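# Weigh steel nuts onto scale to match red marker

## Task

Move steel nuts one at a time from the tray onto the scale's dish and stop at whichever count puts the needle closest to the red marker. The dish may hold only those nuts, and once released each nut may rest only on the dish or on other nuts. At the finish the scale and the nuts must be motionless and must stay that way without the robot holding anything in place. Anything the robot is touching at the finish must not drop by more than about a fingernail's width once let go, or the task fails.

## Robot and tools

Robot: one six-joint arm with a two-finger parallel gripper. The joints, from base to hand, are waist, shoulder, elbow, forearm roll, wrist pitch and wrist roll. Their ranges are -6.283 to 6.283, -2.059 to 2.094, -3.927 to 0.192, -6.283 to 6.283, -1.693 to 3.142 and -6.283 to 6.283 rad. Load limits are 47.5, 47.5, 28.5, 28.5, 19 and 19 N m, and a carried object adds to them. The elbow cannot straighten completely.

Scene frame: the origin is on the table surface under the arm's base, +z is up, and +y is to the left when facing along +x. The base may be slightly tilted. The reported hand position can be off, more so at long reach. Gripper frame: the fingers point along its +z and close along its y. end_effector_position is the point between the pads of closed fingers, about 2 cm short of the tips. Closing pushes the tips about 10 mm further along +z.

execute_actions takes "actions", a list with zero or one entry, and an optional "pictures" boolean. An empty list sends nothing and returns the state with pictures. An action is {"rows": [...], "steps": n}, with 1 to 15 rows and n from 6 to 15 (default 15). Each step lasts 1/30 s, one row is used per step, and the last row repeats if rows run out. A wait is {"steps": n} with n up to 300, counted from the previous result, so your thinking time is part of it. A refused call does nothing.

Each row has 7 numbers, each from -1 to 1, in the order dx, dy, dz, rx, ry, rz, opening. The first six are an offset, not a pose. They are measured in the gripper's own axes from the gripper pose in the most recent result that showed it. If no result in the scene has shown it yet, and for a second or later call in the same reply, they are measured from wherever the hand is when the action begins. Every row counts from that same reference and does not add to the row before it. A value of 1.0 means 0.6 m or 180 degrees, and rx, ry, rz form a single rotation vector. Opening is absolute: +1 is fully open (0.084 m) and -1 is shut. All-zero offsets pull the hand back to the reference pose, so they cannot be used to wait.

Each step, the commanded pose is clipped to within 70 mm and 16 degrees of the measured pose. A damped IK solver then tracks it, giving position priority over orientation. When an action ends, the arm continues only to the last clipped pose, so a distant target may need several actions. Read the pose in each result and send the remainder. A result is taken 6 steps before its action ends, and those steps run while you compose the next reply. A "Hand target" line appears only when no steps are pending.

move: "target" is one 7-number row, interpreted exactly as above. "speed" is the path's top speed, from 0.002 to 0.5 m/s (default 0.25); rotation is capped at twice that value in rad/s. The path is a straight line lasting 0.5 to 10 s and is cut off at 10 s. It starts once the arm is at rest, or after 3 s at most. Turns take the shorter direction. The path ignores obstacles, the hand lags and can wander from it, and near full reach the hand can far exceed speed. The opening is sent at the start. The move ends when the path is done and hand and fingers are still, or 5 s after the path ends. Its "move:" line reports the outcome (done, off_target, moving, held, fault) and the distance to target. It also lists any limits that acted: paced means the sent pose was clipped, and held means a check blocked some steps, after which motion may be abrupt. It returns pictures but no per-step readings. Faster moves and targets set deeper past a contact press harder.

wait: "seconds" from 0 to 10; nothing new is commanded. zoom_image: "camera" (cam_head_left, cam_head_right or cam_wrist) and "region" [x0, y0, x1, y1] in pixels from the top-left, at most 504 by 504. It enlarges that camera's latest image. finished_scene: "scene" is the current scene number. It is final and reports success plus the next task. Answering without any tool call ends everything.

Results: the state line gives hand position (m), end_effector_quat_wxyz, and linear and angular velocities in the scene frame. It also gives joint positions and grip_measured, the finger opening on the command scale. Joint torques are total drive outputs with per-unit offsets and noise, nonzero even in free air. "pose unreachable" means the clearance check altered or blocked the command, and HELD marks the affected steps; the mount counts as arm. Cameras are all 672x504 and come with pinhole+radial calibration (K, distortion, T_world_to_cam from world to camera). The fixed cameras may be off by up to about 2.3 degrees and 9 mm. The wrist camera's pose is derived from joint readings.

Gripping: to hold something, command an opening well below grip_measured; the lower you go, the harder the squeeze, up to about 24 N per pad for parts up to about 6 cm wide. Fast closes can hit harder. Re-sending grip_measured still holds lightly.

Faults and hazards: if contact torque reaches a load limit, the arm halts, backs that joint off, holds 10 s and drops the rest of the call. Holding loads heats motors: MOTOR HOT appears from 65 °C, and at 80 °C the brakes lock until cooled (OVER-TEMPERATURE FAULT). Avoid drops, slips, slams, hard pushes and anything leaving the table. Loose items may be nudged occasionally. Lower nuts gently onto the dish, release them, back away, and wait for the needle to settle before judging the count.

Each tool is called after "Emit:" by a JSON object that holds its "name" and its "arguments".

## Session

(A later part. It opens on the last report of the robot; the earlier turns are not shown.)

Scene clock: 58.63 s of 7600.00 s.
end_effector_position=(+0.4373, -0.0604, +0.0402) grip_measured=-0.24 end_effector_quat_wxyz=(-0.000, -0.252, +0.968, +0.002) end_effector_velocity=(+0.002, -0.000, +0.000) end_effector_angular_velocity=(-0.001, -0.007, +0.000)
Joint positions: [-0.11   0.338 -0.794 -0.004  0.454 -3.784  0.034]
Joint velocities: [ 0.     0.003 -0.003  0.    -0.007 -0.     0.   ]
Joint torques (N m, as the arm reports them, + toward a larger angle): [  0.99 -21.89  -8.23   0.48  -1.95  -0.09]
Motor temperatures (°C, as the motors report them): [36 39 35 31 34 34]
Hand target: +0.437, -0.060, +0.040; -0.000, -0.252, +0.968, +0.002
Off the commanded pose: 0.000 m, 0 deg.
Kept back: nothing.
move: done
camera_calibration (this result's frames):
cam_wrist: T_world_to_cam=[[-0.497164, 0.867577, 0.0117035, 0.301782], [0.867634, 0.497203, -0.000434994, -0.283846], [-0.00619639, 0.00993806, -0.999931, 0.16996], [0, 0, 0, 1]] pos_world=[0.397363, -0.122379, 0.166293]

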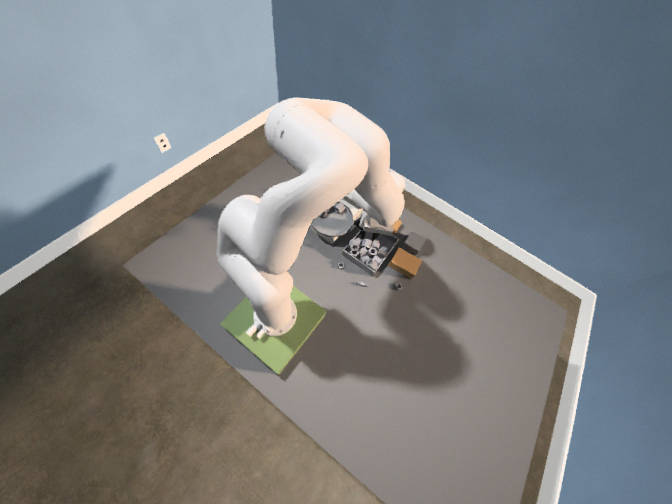

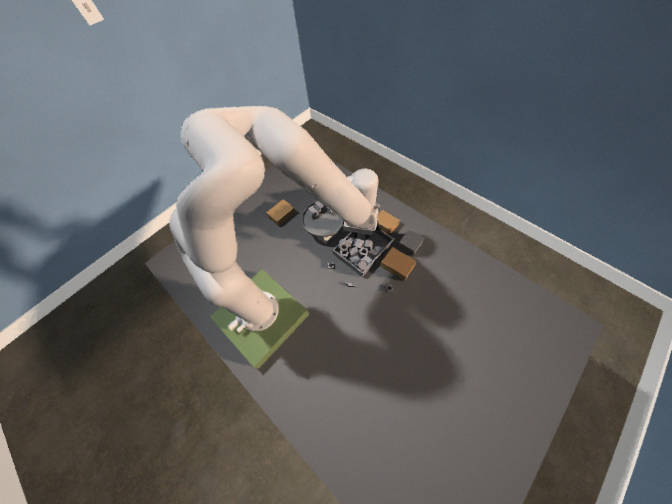

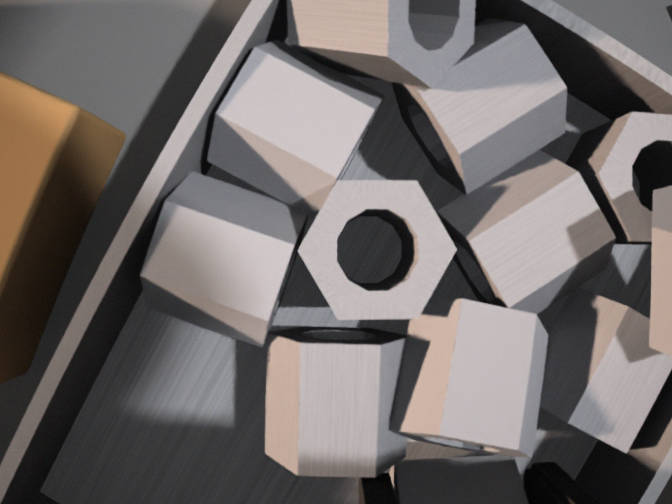

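Emit:
{"name": "execute_actions", "arguments": {"actions": [{"rows": [[0,0,0,0,0,0,-0.3],[0,0,0,0,0,0,-0.38],[0,0,0,0,0,0,-0.46],[0,0,0,0,0,0,-0.54],[0,0,0,0,0,0,-0.6],[0,0,0,0,0,0,-0.6],[-0.001,0,0,0,0,0,-0.6],[-0.002,0,-0.001,0,0,0,-0.6],[-0.003,0,-0.002,0,0,0,-0.6]], "steps": 10}]}}

Emit:
{"name": "move", "arguments": {"target": [0, 0, -0.14, 0, 0, -0.08, -0.6], "speed": 0.2}}

Scene clock: 59.00 s of 7600.00 s.
end_effector_position=(+0.4372, -0.0603, +0.0401) grip_measured=-0.33 end_effector_quat_wxyz=(-0.000, -0.252, +0.968, +0.002) end_effector_velocity=(-0.000, -0.001, -0.000) end_effector_angular_velocity=(-0.000, -0.000, -0.001)
Joint positions: [-0.11   0.339 -0.794 -0.004  0.454 -3.784  0.03 ]
Joint velocities: [-0.001  0.     0.    -0.    -0.001 -0.     0.   ]
Joint torques (N m, as the arm reports them, + toward a larger angle): [  0.34 -22.43  -8.16   0.44  -1.9   -0.03]
Motor temperatures (°C, as the motors report them): [36 39 35 31 34 34]
Steps of this call (steps 1 to 7: nothing new was sent; steps 8 to 11: the first 4 steps of this action). Readings (end_effector_position):
8: (+0.4373, -0.0604, +0.0400)
9: (+0.4372, -0.0604, +0.0400)
11: the state above

Scene clock: 60.37 s of 7600.00 s.
end_effector_position=(+0.4376, -0.0603, +0.1238) grip_measured=-0.33 end_effector_quat_wxyz=(-0.001, -0.371, +0.929, +0.002) end_effector_velocity=(+0.002, +0.000, +0.004) end_effector_angular_velocity=(-0.000, -0.004, +0.008)
Joint positions: [-0.109  0.123 -0.813 -0.004  0.69  -4.033  0.03 ]
Joint velocities: [ 0.001 -0.006 -0.005  0.     0.007 -0.008  0.   ]
Joint torques (N m, as the arm reports them, + toward a larger angle): [  0.72 -21.   -10.15   0.37  -2.13  -0.14]
Motor temperatures (°C, as the motors report them): [36 39 35 31 34 34]
Hand target: +0.438, -0.060, +0.124; -0.000, -0.371, +0.929, +0.002
Off your previous action's commanded pose: 0.002 m, 0 deg at its last step (step 6 of this call).
Off the commanded pose: 0.001 m, 0 deg.
Kept back: nothing.
move: done
camera_calibration (this result's frames):
cam_wrist: T_world_to_cam=[[-0.69668, 0.717274, 0.0124332, 0.379061], [0.717319, 0.696744, -0.00109803, -0.206182], [-0.00945037, 0.00815363, -0.999922, 0.254895], [0, 0, 0, 1]] pos_world=[0.414392, -0.130313, 0.249936]

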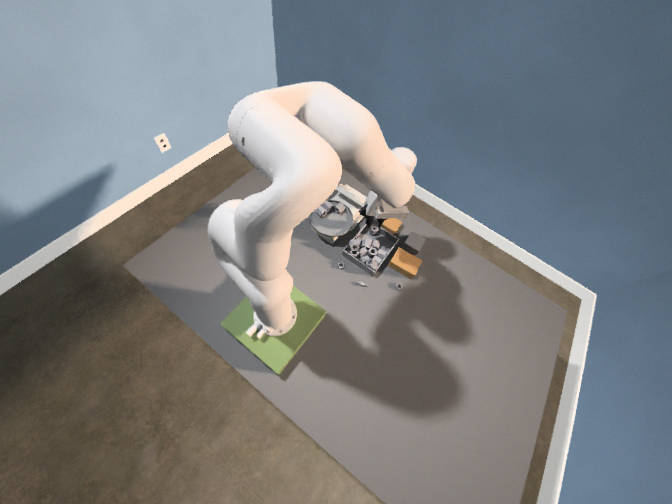

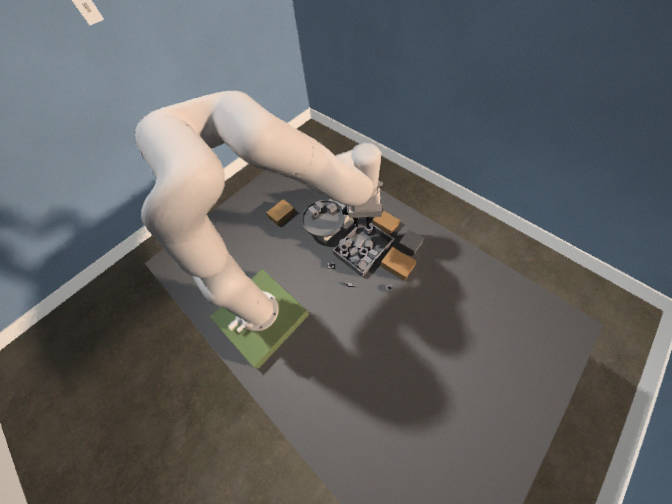

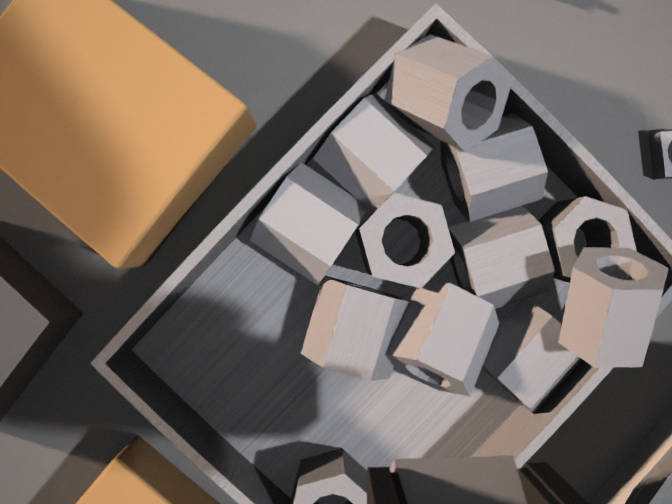

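Emit:
{"name": "move", "arguments": {"target": [-0.113, 0.2258, -0.012, 0, 0, -0.2106, -0.6], "speed": 0.35}}

Scene clock: 62.10 s of 7600.00 s.
end_effector_position=(+0.3941, +0.0841, +0.1316) grip_measured=-0.33 end_effector_quat_wxyz=(-0.000, -0.652, +0.758, +0.002) end_effector_velocity=(+0.000, +0.002, +0.001) end_effector_angular_velocity=(+0.001, -0.003, +0.010)
Joint positions: [ 0.239 -0.008 -0.674 -0.005  0.683 -4.345  0.03 ]
Joint velocities: [ 0.005 -0.003  0.     0.001 -0.    -0.005  0.   ]
Joint torques (N m, as the arm reports them, + toward a larger angle): [  1.05 -18.2  -10.25   0.45  -2.04   0.03]
Motor temperatures (°C, as the motors report them): [36 39 35 31 34 34]
Hand target: +0.394, +0.084, +0.132; -0.000, -0.652, +0.758, +0.002
Off the commanded pose: 0.001 m, 0 deg.
Kept back: nothing.
move: done
camera_calibration (this result's frames):
cam_wrist: T_world_to_cam=[[-0.990247, 0.138904, 0.0107821, 0.40969], [0.138916, 0.990304, 0.000332087, -0.0725309], [-0.0106314, 0.00182665, -0.999942, 0.262099], [0, 0, 0, 1]] pos_world=[0.418556, 0.0144413, 0.25769]

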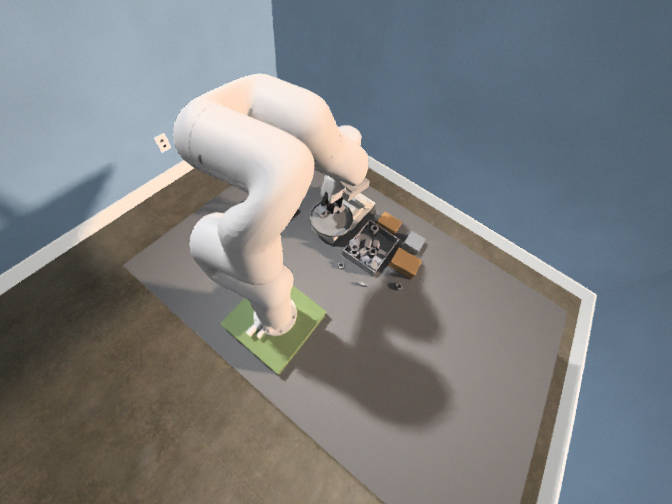

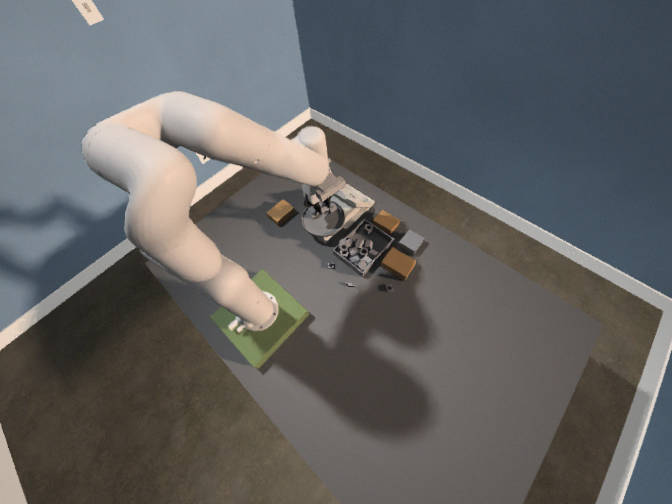

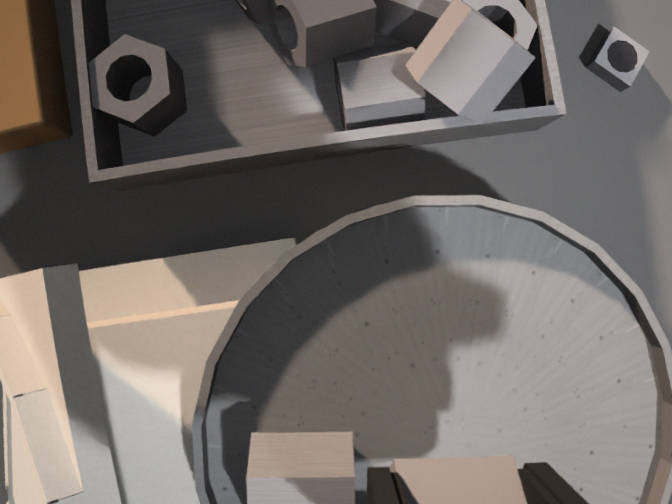

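Emit:
{"name": "move", "arguments": {"target": [0, 0.006, 0.054, 0, 0, 0, -0.6], "speed": 0.08}}

Emit:
{"name": "execute_actions", "arguments": {"actions": [{"rows": [[0,0,0.001,0,0,0,-0.6],[0,0,0.002,0,0,0,-0.6],[0,0,0.003,0,0,0,-0.6],[0,0,0.004,0,0,0,-0.6],[0,0,0.005,0,0,0,-0.6],[0,0,0.005,0,0,0,-0.6],[0,0,0.005,0,0,0,-0.6],[0,0,0.005,0,0,0,-0.6],[0,0,0.005,0,0,0,-0.5],[0,0,0.005,0,0,0,-0.42],[0,0,0.005,0,0,0,-0.35],[0,0,0.005,0,0,0,-0.3],[0,0,0.005,0,0,0,-0.26],[0,0,0.005,0,0,0,-0.23]], "steps": 15}]}}

Emit:
{"name": "move", "arguments": {"target": [0, 0, -0.04, 0, 0, 0, -0.23], "speed": 0.15}}

Scene clock: 63.37 s of 7600.00 s.
end_effector_position=(+0.3913, +0.0849, +0.1003) grip_measured=-0.33 end_effector_quat_wxyz=(+0.001, -0.652, +0.758, +0.001) end_effector_velocity=(-0.000, -0.000, -0.004) end_effector_angular_velocity=(-0.000, +0.001, -0.000)
Joint positions: [ 0.242  0.064 -0.644 -0.006  0.579 -4.341  0.03 ]
Joint velocities: [-0.     0.009  0.002 -0.    -0.01   0.     0.   ]
Joint torques (N m, as the arm reports them, + toward a larger angle): [  0.86 -16.95  -8.42   0.37  -1.74   0.03]
Motor temperatures (°C, as the motors report them): [36 39 35 31 34 34]
Hand target: +0.390, +0.085, +0.099; -0.000, -0.652, +0.758, +0.002
Off the commanded pose: 0.001 m, 0 deg.
Kept back: nothing.
move: done
camera_calibration (this result's frames):
cam_wrist: T_world_to_cam=[[-0.990284, 0.138789, 0.00868496, 0.407308], [0.138805, 0.990319, 0.00128676, -0.0730339], [-0.00842229, 0.00247977, -0.999961, 0.229821], [0, 0, 0, 1]] pos_world=[0.415423, 0.015227, 0.226369]

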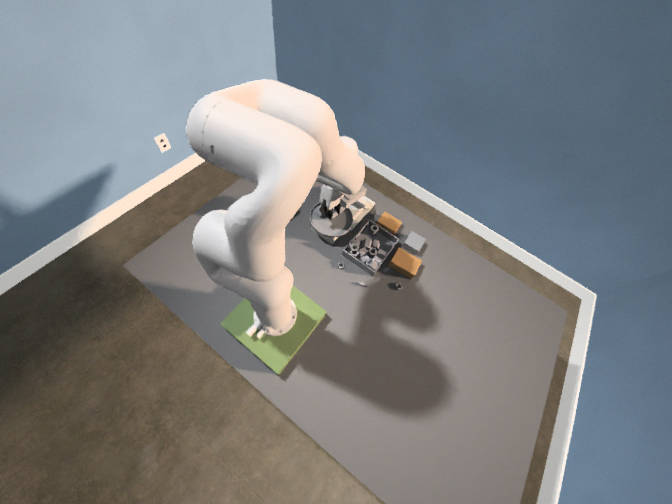

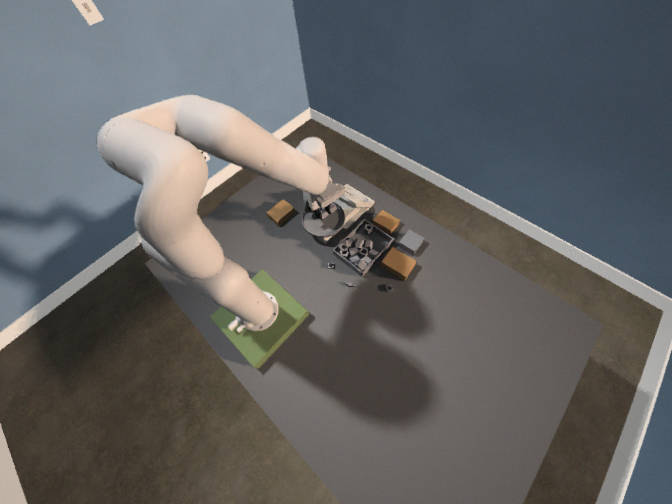

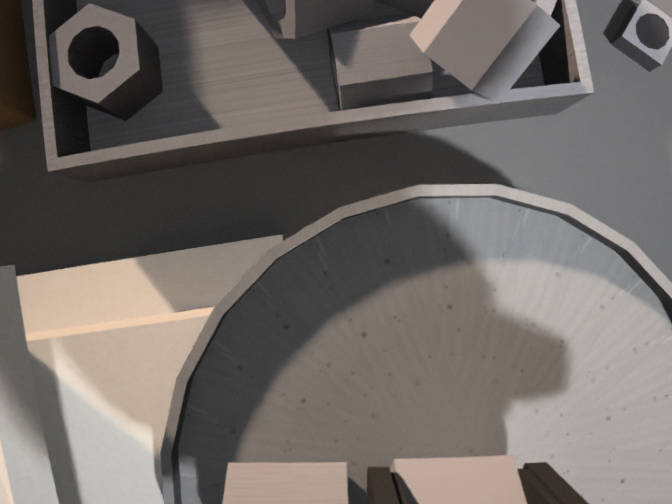

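Scene clock: 63.67 s of 7600.00 s.
end_effector_position=(+0.3917, +0.0850, +0.0983) grip_measured=-0.33 end_effector_quat_wxyz=(+0.001, -0.652, +0.758, +0.001) end_effector_velocity=(+0.000, +0.000, -0.006) end_effector_angular_velocity=(+0.000, -0.001, +0.001)
Joint positions: [ 0.242  0.071 -0.644 -0.006  0.571 -4.341  0.029]
Joint velocities: [ 0.001  0.016  0.002 -0.    -0.02   0.    -0.   ]
Joint torques (N m, as the arm reports them, + toward a larger angle): [  1.27 -15.45  -7.98   0.57  -1.83   0.04]
Motor temperatures (°C, as the motors report them): [36 39 35 31 34 34]
Steps of this call (steps 1 to 9: the first 9 steps of this action). Readings (end_effector_position):
1: (+0.3913, +0.0849, +0.1002)
2: (+0.3913, +0.0849, +0.1001)
4: (+0.3915, +0.0850, +0.0998)
8: (+0.3917, +0.0850, +0.0985)
9: the state above

Scene clock: 64.93 s of 7600.00 s.
end_effector_position=(+0.3914, +0.0849, +0.1211) grip_measured=-0.25 end_effector_quat_wxyz=(+0.001, -0.652, +0.758, +0.001) end_effector_velocity=(+0.000, +0.000, +0.002) end_effector_angular_velocity=(+0.000, +0.000, +0.001)
Joint positions: [ 0.242  0.009 -0.655 -0.005  0.645 -4.342  0.033]
Joint velocities: [ 0.001 -0.005 -0.002  0.001  0.006 -0.001 -0.   ]
Joint torques (N m, as the arm reports them, + toward a larger angle): [  0.47 -17.64  -9.51   0.32  -2.07   0.05]
Motor temperatures (°C, as the motors report them): [36 39 35 31 34 34]
Hand target: +0.392, +0.085, +0.122; +0.001, -0.652, +0.758, +0.001
Off your previous action's commanded pose: 0.001 m, 0 deg at its last step (step 6 of this call).
Off the commanded pose: 0.001 m, 0 deg.
Kept back: nothing.
move: done
camera_calibration (this result's frames):
cam_wrist: T_world_to_cam=[[-0.990293, 0.138745, 0.0083129, 0.407297], [0.13876, 0.990325, 0.00131591, -0.0730238], [-0.0080499, 0.00245664, -0.999965, 0.250506], [0, 0, 0, 1]] pos_world=[0.415492, 0.0151915, 0.247208]

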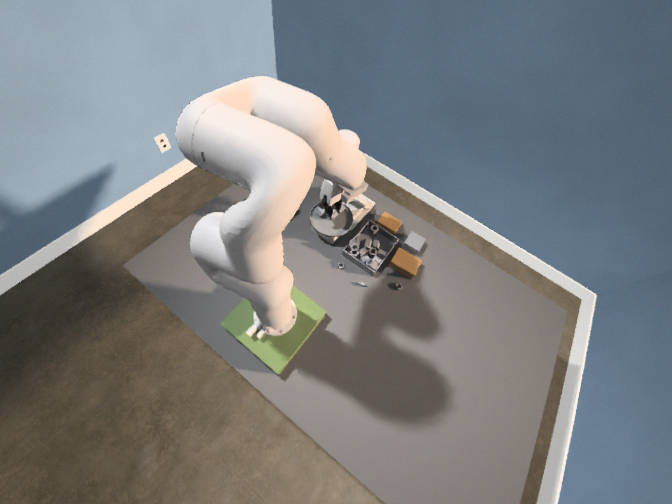

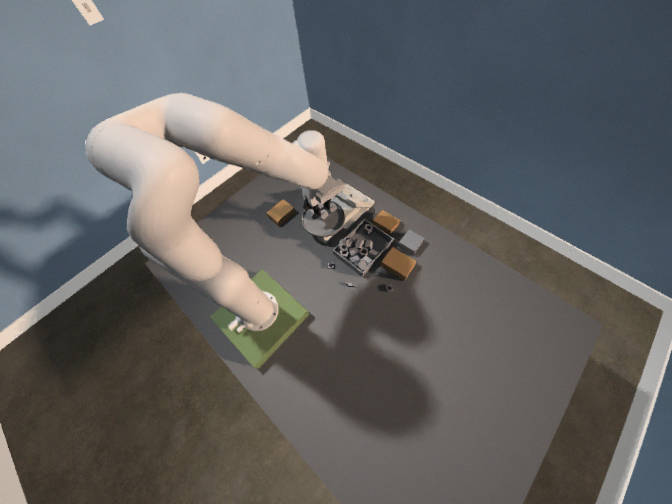

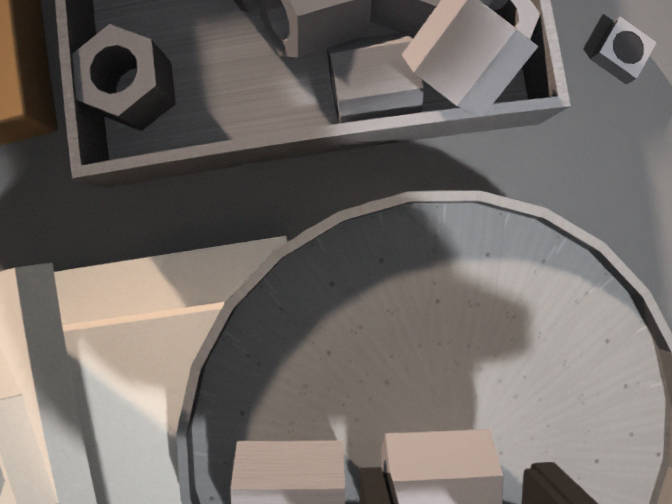

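Emit:
{"name": "move", "arguments": {"target": [0.221, -0.176, 0.055, 0, 0, 0.291, -0.2], "speed": 0.35}}

Scene clock: 68.07 s of 7600.00 s.
end_effector_position=(+0.4752, -0.0616, +0.0876) grip_measured=-0.22 end_effector_quat_wxyz=(+0.000, -0.251, +0.968, +0.002) end_effector_velocity=(+0.001, -0.002, -0.000) end_effector_angular_velocity=(-0.001, +0.000, -0.010)
Joint positions: [-0.102  0.309 -0.942 -0.002  0.632 -3.775  0.035]
Joint velocities: [-0.003  0.005 -0.007 -0.002  0.002  0.009  0.   ]
Joint torques (N m, as the arm reports them, + toward a larger angle): [  0.98 -23.79  -9.68   0.3   -1.96   0.01]
Motor temperatures (°C, as the motors report them): [36 39 35 31 34 34]
Hand target: +0.475, -0.062, +0.088; +0.000, -0.250, +0.968, +0.002
Off the commanded pose: 0.001 m, 0 deg.
Kept back: nothing.
move: done
camera_calibration (this result's frames):
cam_wrist: T_world_to_cam=[[-0.495477, 0.868543, 0.0116062, 0.320431], [0.868605, 0.495505, 0.000563505, -0.316791], [-0.00526149, 0.0103604, -0.999932, 0.217255], [0, 0, 0, 1]] pos_world=[0.435075, -0.123587, 0.2137]

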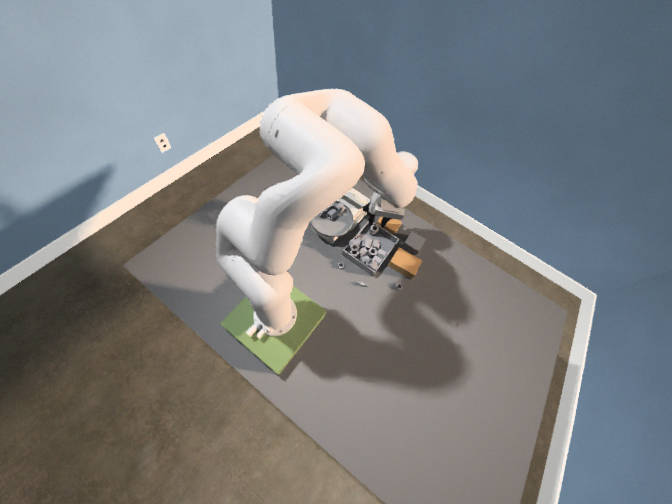

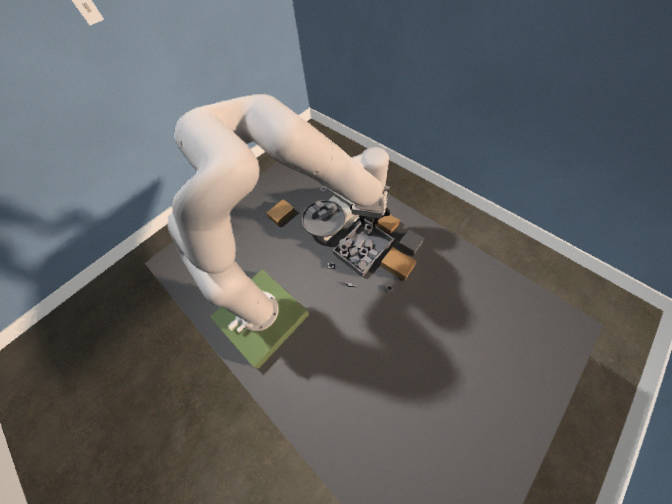

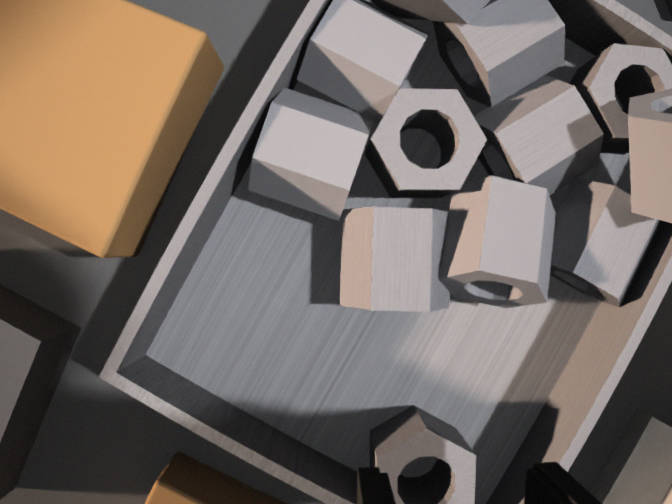

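Emit:
{"name": "move", "arguments": {"target": [0.0217, -0.003, 0.058, 0, 0, 0, -0.23], "speed": 0.12}}

Emit:
{"name": "move", "arguments": {"target": [0, 0, 0.017, 0, 0, 0, -0.23], "speed": 0.03}}

Scene clock: 69.27 s of 7600.00 s.
end_effector_position=(+0.4650, -0.0692, +0.0533) grip_measured=-0.25 end_effector_quat_wxyz=(+0.001, -0.251, +0.968, +0.002) end_effector_velocity=(-0.001, -0.001, -0.003) end_effector_angular_velocity=(-0.001, +0.000, +0.001)
Joint positions: [-0.121  0.37  -0.903 -0.002  0.53  -3.794  0.033]
Joint velocities: [-0.002  0.005  0.003 -0.001 -0.008 -0.001 -0.   ]
Joint torques (N m, as the arm reports them, + toward a larger angle): [  0.8  -23.88  -8.74   0.54  -1.83  -0.16]
Motor temperatures (°C, as the motors report them): [36 39 35 31 34 34]
Hand target: +0.465, -0.069, +0.053; +0.000, -0.251, +0.968, +0.002
Off the commanded pose: 0.001 m, 0 deg.
Kept back: nothing.
move: done
camera_calibration (this result's frames):
cam_wrist: T_world_to_cam=[[-0.495622, 0.868464, 0.0113946, 0.322421], [0.868526, 0.495642, 0.00120042, -0.304152], [-0.00460509, 0.0104914, -0.999934, 0.182648], [0, 0, 0, 1]] pos_world=[0.424804, -0.131176, 0.179328]

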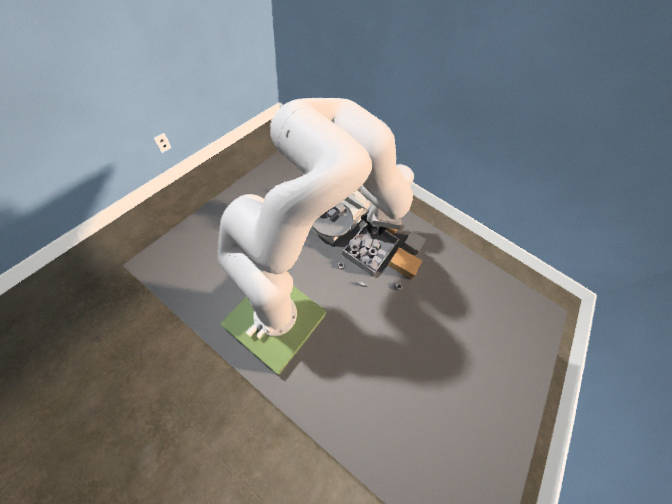

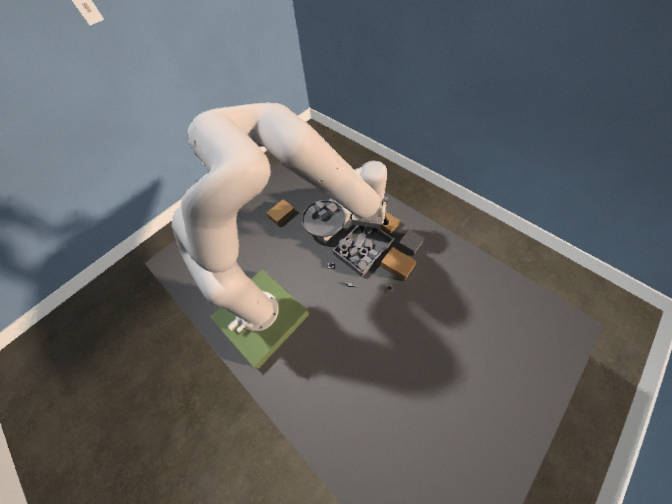

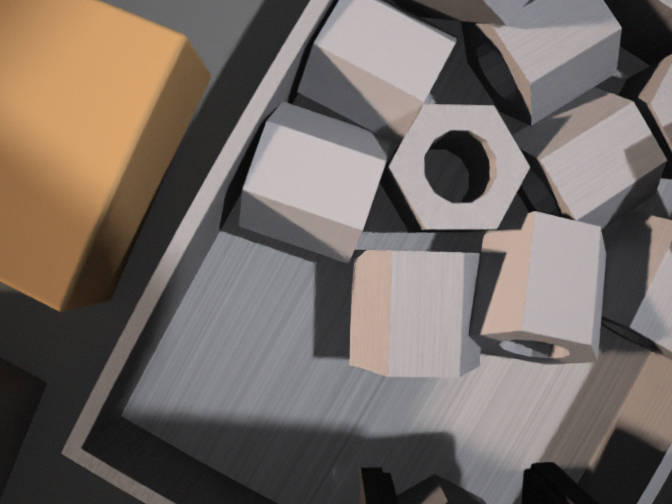

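Scene clock: 70.03 s of 7600.00 s.
end_effector_position=(+0.4651, -0.0691, +0.0433) grip_measured=-0.25 end_effector_quat_wxyz=(+0.001, -0.251, +0.968, +0.002) end_effector_velocity=(+0.002, -0.000, -0.000) end_effector_angular_velocity=(+0.000, -0.005, -0.002)
Joint positions: [-0.121  0.397 -0.904 -0.002  0.505 -3.794  0.033]
Joint velocities: [-0.     0.003 -0.003  0.002 -0.005  0.     0.   ]
Joint torques (N m, as the arm reports them, + toward a larger angle): [  1.23 -23.67  -8.55   0.45  -1.97   0.06]
Motor temperatures (°C, as the motors report them): [36 39 35 31 34 34]
Hand target: +0.465, -0.069, +0.043; +0.001, -0.251, +0.968, +0.002
Off the commanded pose: 0.000 m, 0 deg.
Kept back: nothing.
move: done
camera_calibration (this result's frames):
cam_wrist: T_world_to_cam=[[-0.495647, 0.868449, 0.0113919, 0.322512], [0.868512, 0.495666, 0.00127859, -0.304201], [-0.00453618, 0.0105277, -0.999934, 0.172601], [0, 0, 0, 1]] pos_world=[0.424837, -0.131121, 0.169305]

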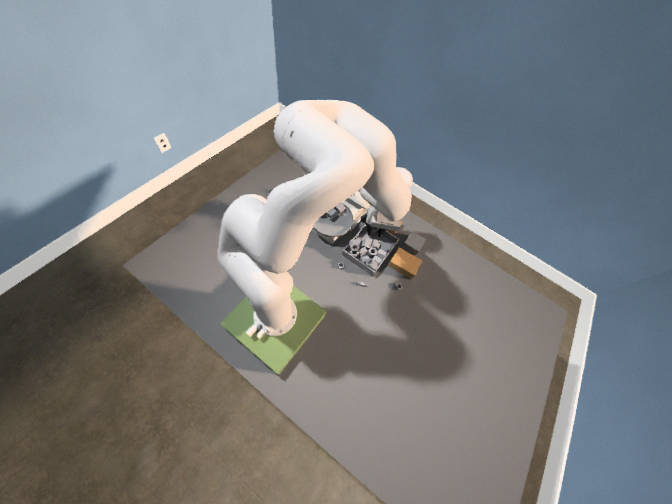

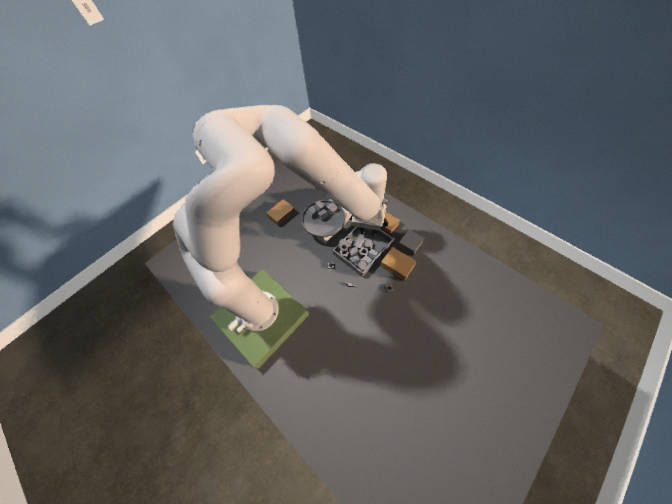

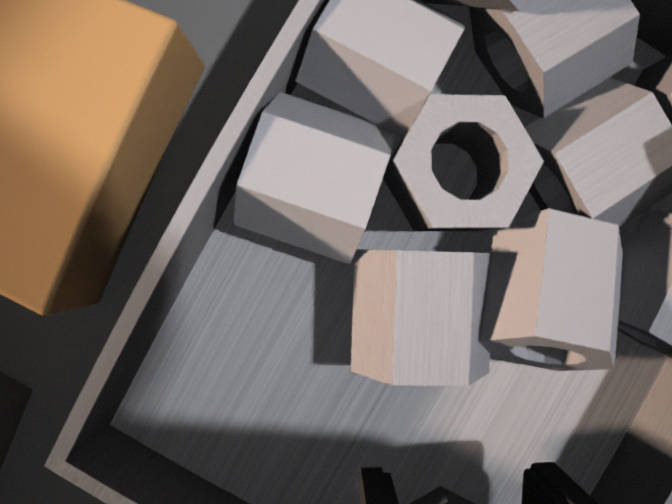

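Emit:
{"name": "execute_actions", "arguments": {"actions": [{"rows": [[0,0,0.001,0,0,0,-0.23],[0,0,0.002,0,0,0,-0.23],[0,0,0.003,0,0,0,-0.23],[0,0,0.003,0,0,0,-0.27],[0,0,0.003,0,0,0,-0.32],[0,0,0.003,0,0,0,-0.4],[0,0,0.003,0,0,0,-0.5],[0,0,0.003,0,0,0,-0.6]], "steps": 15}]}}

Scene clock: 70.53 s of 7600.00 s.
end_effector_position=(+0.4651, -0.0691, +0.0420) grip_measured=-0.34 end_effector_quat_wxyz=(+0.001, -0.251, +0.968, +0.002) end_effector_velocity=(+0.001, -0.000, +0.000) end_effector_angular_velocity=(-0.001, -0.003, +0.001)
Joint positions: [-0.121  0.4   -0.905 -0.002  0.502 -3.794  0.029]
Joint velocities: [ 0.     0.001 -0.001 -0.    -0.003 -0.001  0.   ]
Joint torques (N m, as the arm reports them, + toward a larger angle): [  0.66 -21.91  -8.86   0.35  -2.51  -0.04]
Motor temperatures (°C, as the motors report them): [36 39 35 31 34 34]
Steps of this call (steps 1 to 6: nothing new was sent; steps 7 to 15: the first 9 steps of this action). Readings (end_effector_position):
7: (+0.4651, -0.0691, +0.0431)
8: (+0.4651, -0.0691, +0.0431)
10: (+0.4652, -0.0691, +0.0427)
14: (+0.4651, -0.0691, +0.0420)
15: the state above

Emit:
{"name": "move", "arguments": {"target": [0.005, 0, -0.135, 0, 0, -0.09, -0.6], "speed": 0.2}}

Scene clock: 72.33 s of 7600.00 s.
end_effector_position=(+0.4620, -0.0710, +0.1223) grip_measured=-0.35 end_effector_quat_wxyz=(+0.001, -0.384, +0.923, +0.002) end_effector_velocity=(+0.002, -0.001, +0.005) end_effector_angular_velocity=(+0.001, -0.005, +0.008)
Joint positions: [-0.125  0.199 -0.91  -0.002  0.709 -4.08   0.029]
Joint velocities: [-0.001 -0.008 -0.004  0.003  0.007 -0.011 -0.   ]
Joint torques (N m, as the arm reports them, + toward a larger angle): [  0.78 -22.44 -10.42   0.43  -2.2   -0.04]
Motor temperatures (°C, as the motors report them): [36 39 35 31 34 34]
Hand target: +0.462, -0.071, +0.123; +0.001, -0.385, +0.923, +0.002
Off your previous action's commanded pose: 0.000 m, 0 deg at its last step (step 6 of this call).
Off the commanded pose: 0.001 m, 0 deg.
Kept back: nothing.
move: done
camera_calibration (this result's frames):
cam_wrist: T_world_to_cam=[[-0.717603, 0.696367, 0.0109211, 0.412136], [0.696417, 0.717636, 0.001168, -0.205451], [-0.007024, 0.00844377, -0.99994, 0.2526], [0, 0, 0, 1]] pos_world=[0.440604, -0.141692, 0.248323]

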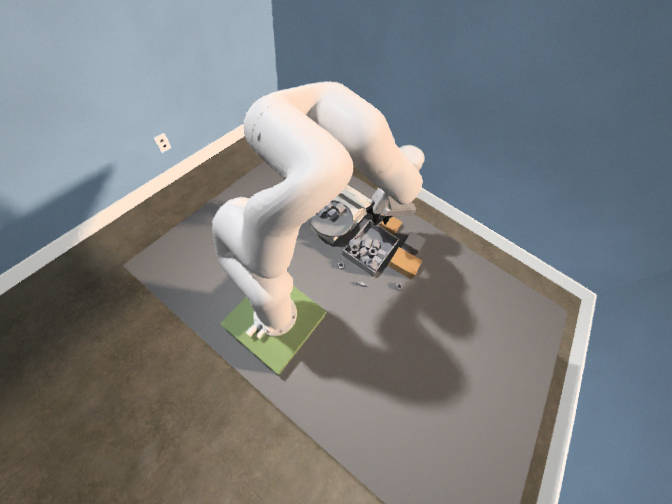

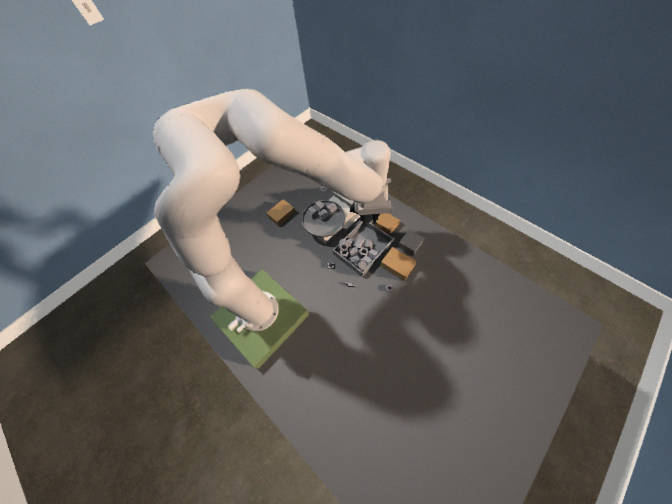

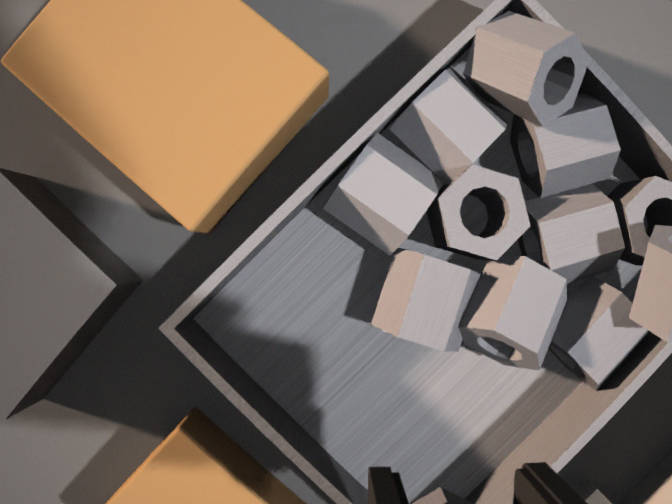

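Emit:
{"name": "move", "arguments": {"target": [-0.0686, 0.175, -0.0145, 0, 0, -0.201, -0.6], "speed": 0.3}}

Emit:
{"name": "move", "arguments": {"target": [0, 0, 0.05, 0, 0, 0, -0.6], "speed": 0.08}}

Scene clock: 74.13 s of 7600.00 s.
end_effector_position=(+0.4170, +0.0318, +0.1313) grip_measured=-0.35 end_effector_quat_wxyz=(+0.001, -0.652, +0.759, +0.001) end_effector_velocity=(-0.001, +0.002, -0.000) end_effector_angular_velocity=(+0.002, +0.001, +0.008)
Joint positions: [ 0.105  0.036 -0.727 -0.004  0.689 -4.479  0.029]
Joint velocities: [ 0.003 -0.002  0.003  0.003 -0.001 -0.007 -0.   ]
Joint torques (N m, as the arm reports them, + toward a larger angle): [  0.76 -19.58 -10.24   0.49  -2.17   0.03]
Motor temperatures (°C, as the motors report them): [36 39 35 31 34 34]
Hand target: +0.417, +0.032, +0.131; +0.001, -0.652, +0.758, +0.001
Off the commanded pose: 0.001 m, 0 deg.
Kept back: nothing.
move: done
camera_calibration (this result's frames):
cam_wrist: T_world_to_cam=[[-0.990172, 0.139596, 0.00856872, 0.439827], [0.139613, 0.990205, 0.00148231, -0.0244254], [-0.00827787, 0.00266404, -0.999962, 0.261199], [0, 0, 0, 1]] pos_world=[0.441076, -0.0379075, 0.257457]

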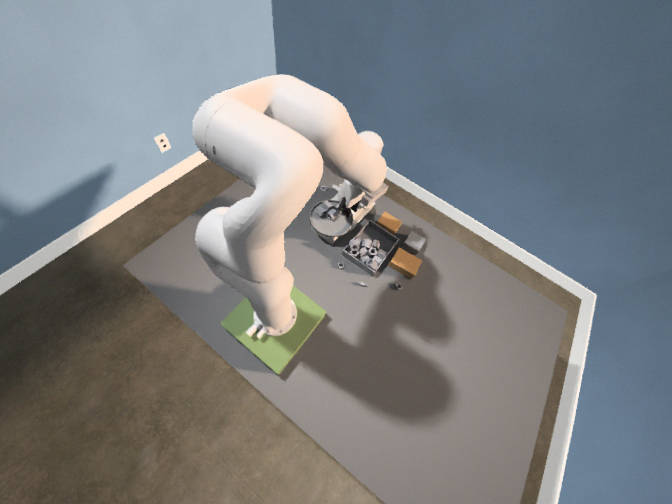

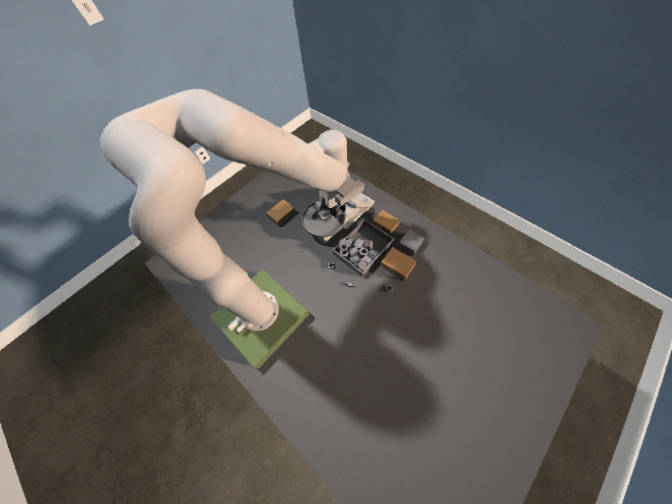

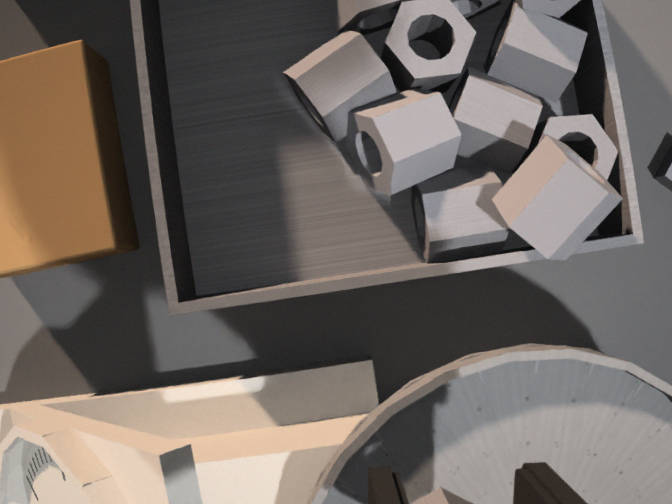

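Scene clock: 74.97 s of 7600.00 s.
end_effector_position=(+0.4172, +0.0320, +0.1018) grip_measured=-0.35 end_effector_quat_wxyz=(+0.001, -0.652, +0.759, +0.001) end_effector_velocity=(+0.001, +0.000, -0.002) end_effector_angular_velocity=(-0.000, -0.003, +0.001)
Joint positions: [ 0.105  0.11  -0.71  -0.005  0.598 -4.479  0.029]
Joint velocities: [ 0.001  0.006 -0.001 -0.    -0.008 -0.    -0.   ]
Joint torques (N m, as the arm reports them, + toward a larger angle): [  1.01 -19.9   -9.62   0.55  -2.22  -0.13]
Motor temperatures (°C, as the motors report them): [36 39 35 31 34 34]
Hand target: +0.417, +0.032, +0.101; +0.001, -0.652, +0.759, +0.001
Off the commanded pose: 0.000 m, 0 deg.
Kept back: nothing.
move: done
camera_calibration (this result's frames):
cam_wrist: T_world_to_cam=[[-0.990192, 0.139477, 0.00810494, 0.440278], [0.139496, 0.990221, 0.00174474, -0.0245668], [-0.00778234, 0.00285824, -0.999966, 0.231419], [0, 0, 0, 1]] pos_world=[0.441188, -0.0377436, 0.227885]

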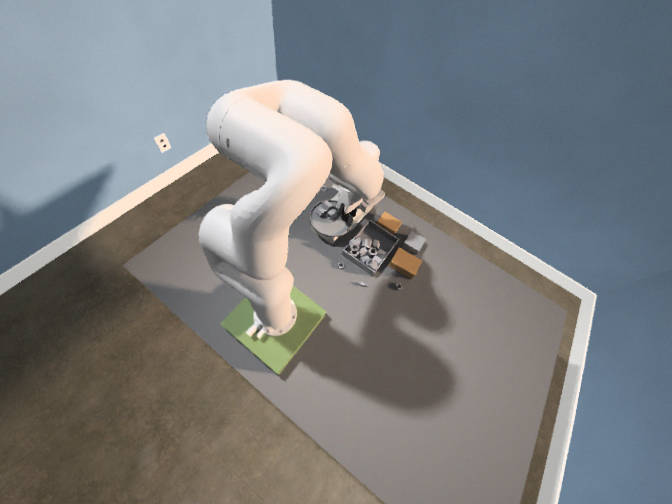

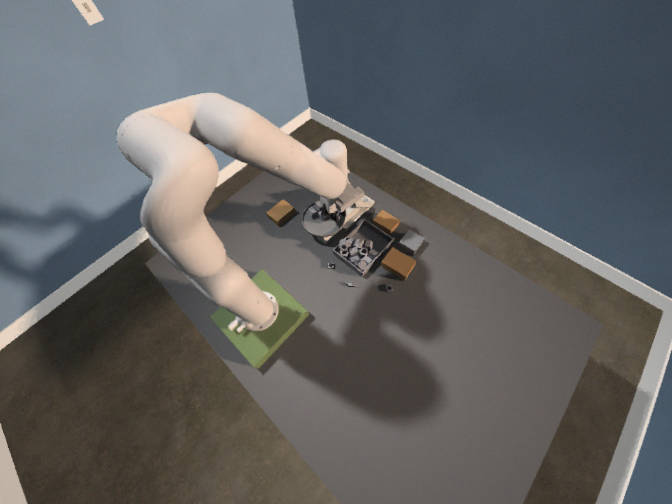

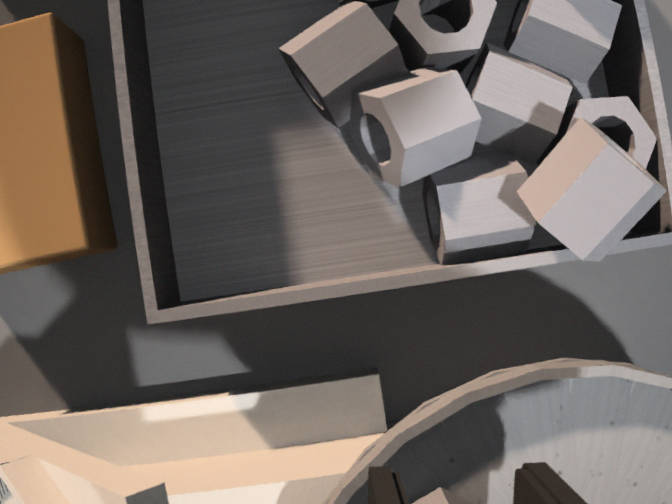

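Emit:
{"name": "execute_actions", "arguments": {"actions": [{"rows": [[0,0,0.0015,0,0,0,-0.6],[0,0,0.003,0,0,0,-0.6],[0,0,0.004,0,0,0,-0.6],[0,0,0.005,0,0,0,-0.6],[0,0,0.006,0,0,0,-0.6],[0,0,0.0065,0,0,0,-0.6],[0,0,0.0065,0,0,0,-0.6],[0,0,0.0065,0,0,0,-0.6],[0,0,0.0065,0,0,0,-0.6],[0,0,0.0065,0,0,0,-0.5],[0,0,0.0065,0,0,0,-0.42],[0,0,0.0065,0,0,0,-0.35],[0,0,0.0065,0,0,0,-0.3],[0,0,0.0065,0,0,0,-0.25],[0,0,0.0065,0,0,0,-0.2]], "steps": 15}]}}

Emit:
{"name": "move", "arguments": {"target": [0, 0, -0.035, 0, 0, 0, -0.2], "speed": 0.15}}

Scene clock: 75.63 s of 7600.00 s.
end_effector_position=(+0.4172, +0.0320, +0.0986) grip_measured=-0.35 end_effector_quat_wxyz=(+0.001, -0.652, +0.759, +0.001) end_effector_velocity=(+0.000, +0.000, -0.007) end_effector_angular_velocity=(+0.000, -0.001, +0.001)
Joint positions: [ 0.105  0.118 -0.709 -0.005  0.589 -4.479  0.029]
Joint velocities: [-0.     0.018  0.003 -0.    -0.022 -0.001  0.   ]
Joint torques (N m, as the arm reports them, + toward a larger angle): [  0.84 -19.29  -9.37   0.65  -2.3   -0.06]
Motor temperatures (°C, as the motors report them): [36 39 35 31 34 34]
Steps of this call (steps 1 to 11: nothing new was sent; steps 12 to 20: the first 9 steps of this action). Readings (end_effector_position):
12: (+0.4170, +0.0320, +0.1014)
13: (+0.4171, +0.0320, +0.1013)
15: (+0.4173, +0.0320, +0.1008)
19: (+0.4172, +0.0320, +0.0989)
20: the state above

Scene clock: 76.93 s of 7600.00 s.
end_effector_position=(+0.4171, +0.0319, +0.1186) grip_measured=-0.22 end_effector_quat_wxyz=(+0.001, -0.652, +0.759, +0.001) end_effector_velocity=(-0.000, -0.000, +0.002) end_effector_angular_velocity=(+0.000, +0.001, -0.000)
Joint positions: [ 0.105  0.067 -0.719 -0.004  0.65  -4.479  0.035]
Joint velocities: [-0.    -0.005 -0.     0.001  0.006 -0.001 -0.   ]
Joint torques (N m, as the arm reports them, + toward a larger angle): [  1.06 -18.97  -9.5    0.53  -2.16  -0.03]
Motor temperatures (°C, as the motors report them): [36 39 35 31 34 34]
Hand target: +0.417, +0.032, +0.119; +0.001, -0.652, +0.759, +0.001
Off your previous action's commanded pose: 0.000 m, 0 deg at its last step (step 6 of this call).
Off the commanded pose: 0.000 m, 0 deg.
Kept back: nothing.
move: done
camera_calibration (this result's frames):
cam_wrist: T_world_to_cam=[[-0.99018, 0.139548, 0.00837108, 0.440008], [0.139566, 0.990211, 0.00159584, -0.0244871], [-0.00806644, 0.00274849, -0.999964, 0.248327], [0, 0, 0, 1]] pos_world=[0.441108, -0.0378374, 0.244674]

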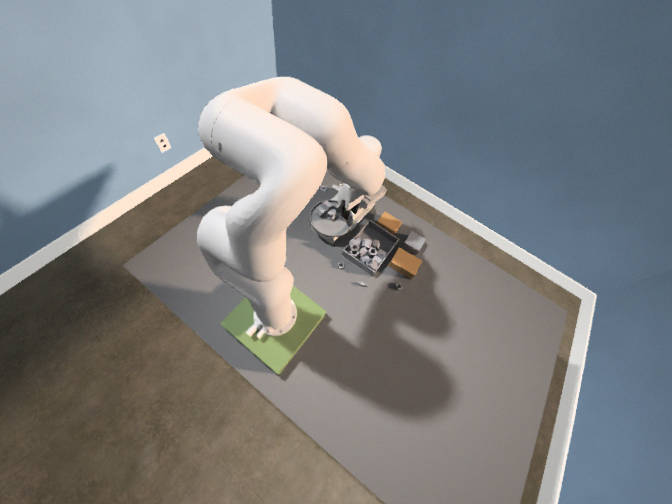

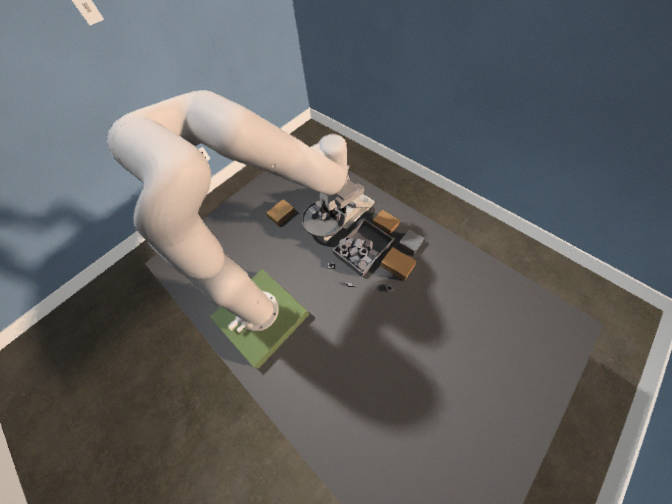

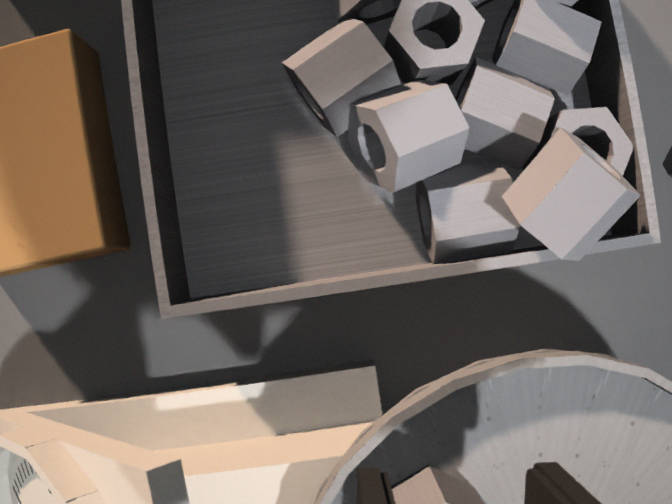

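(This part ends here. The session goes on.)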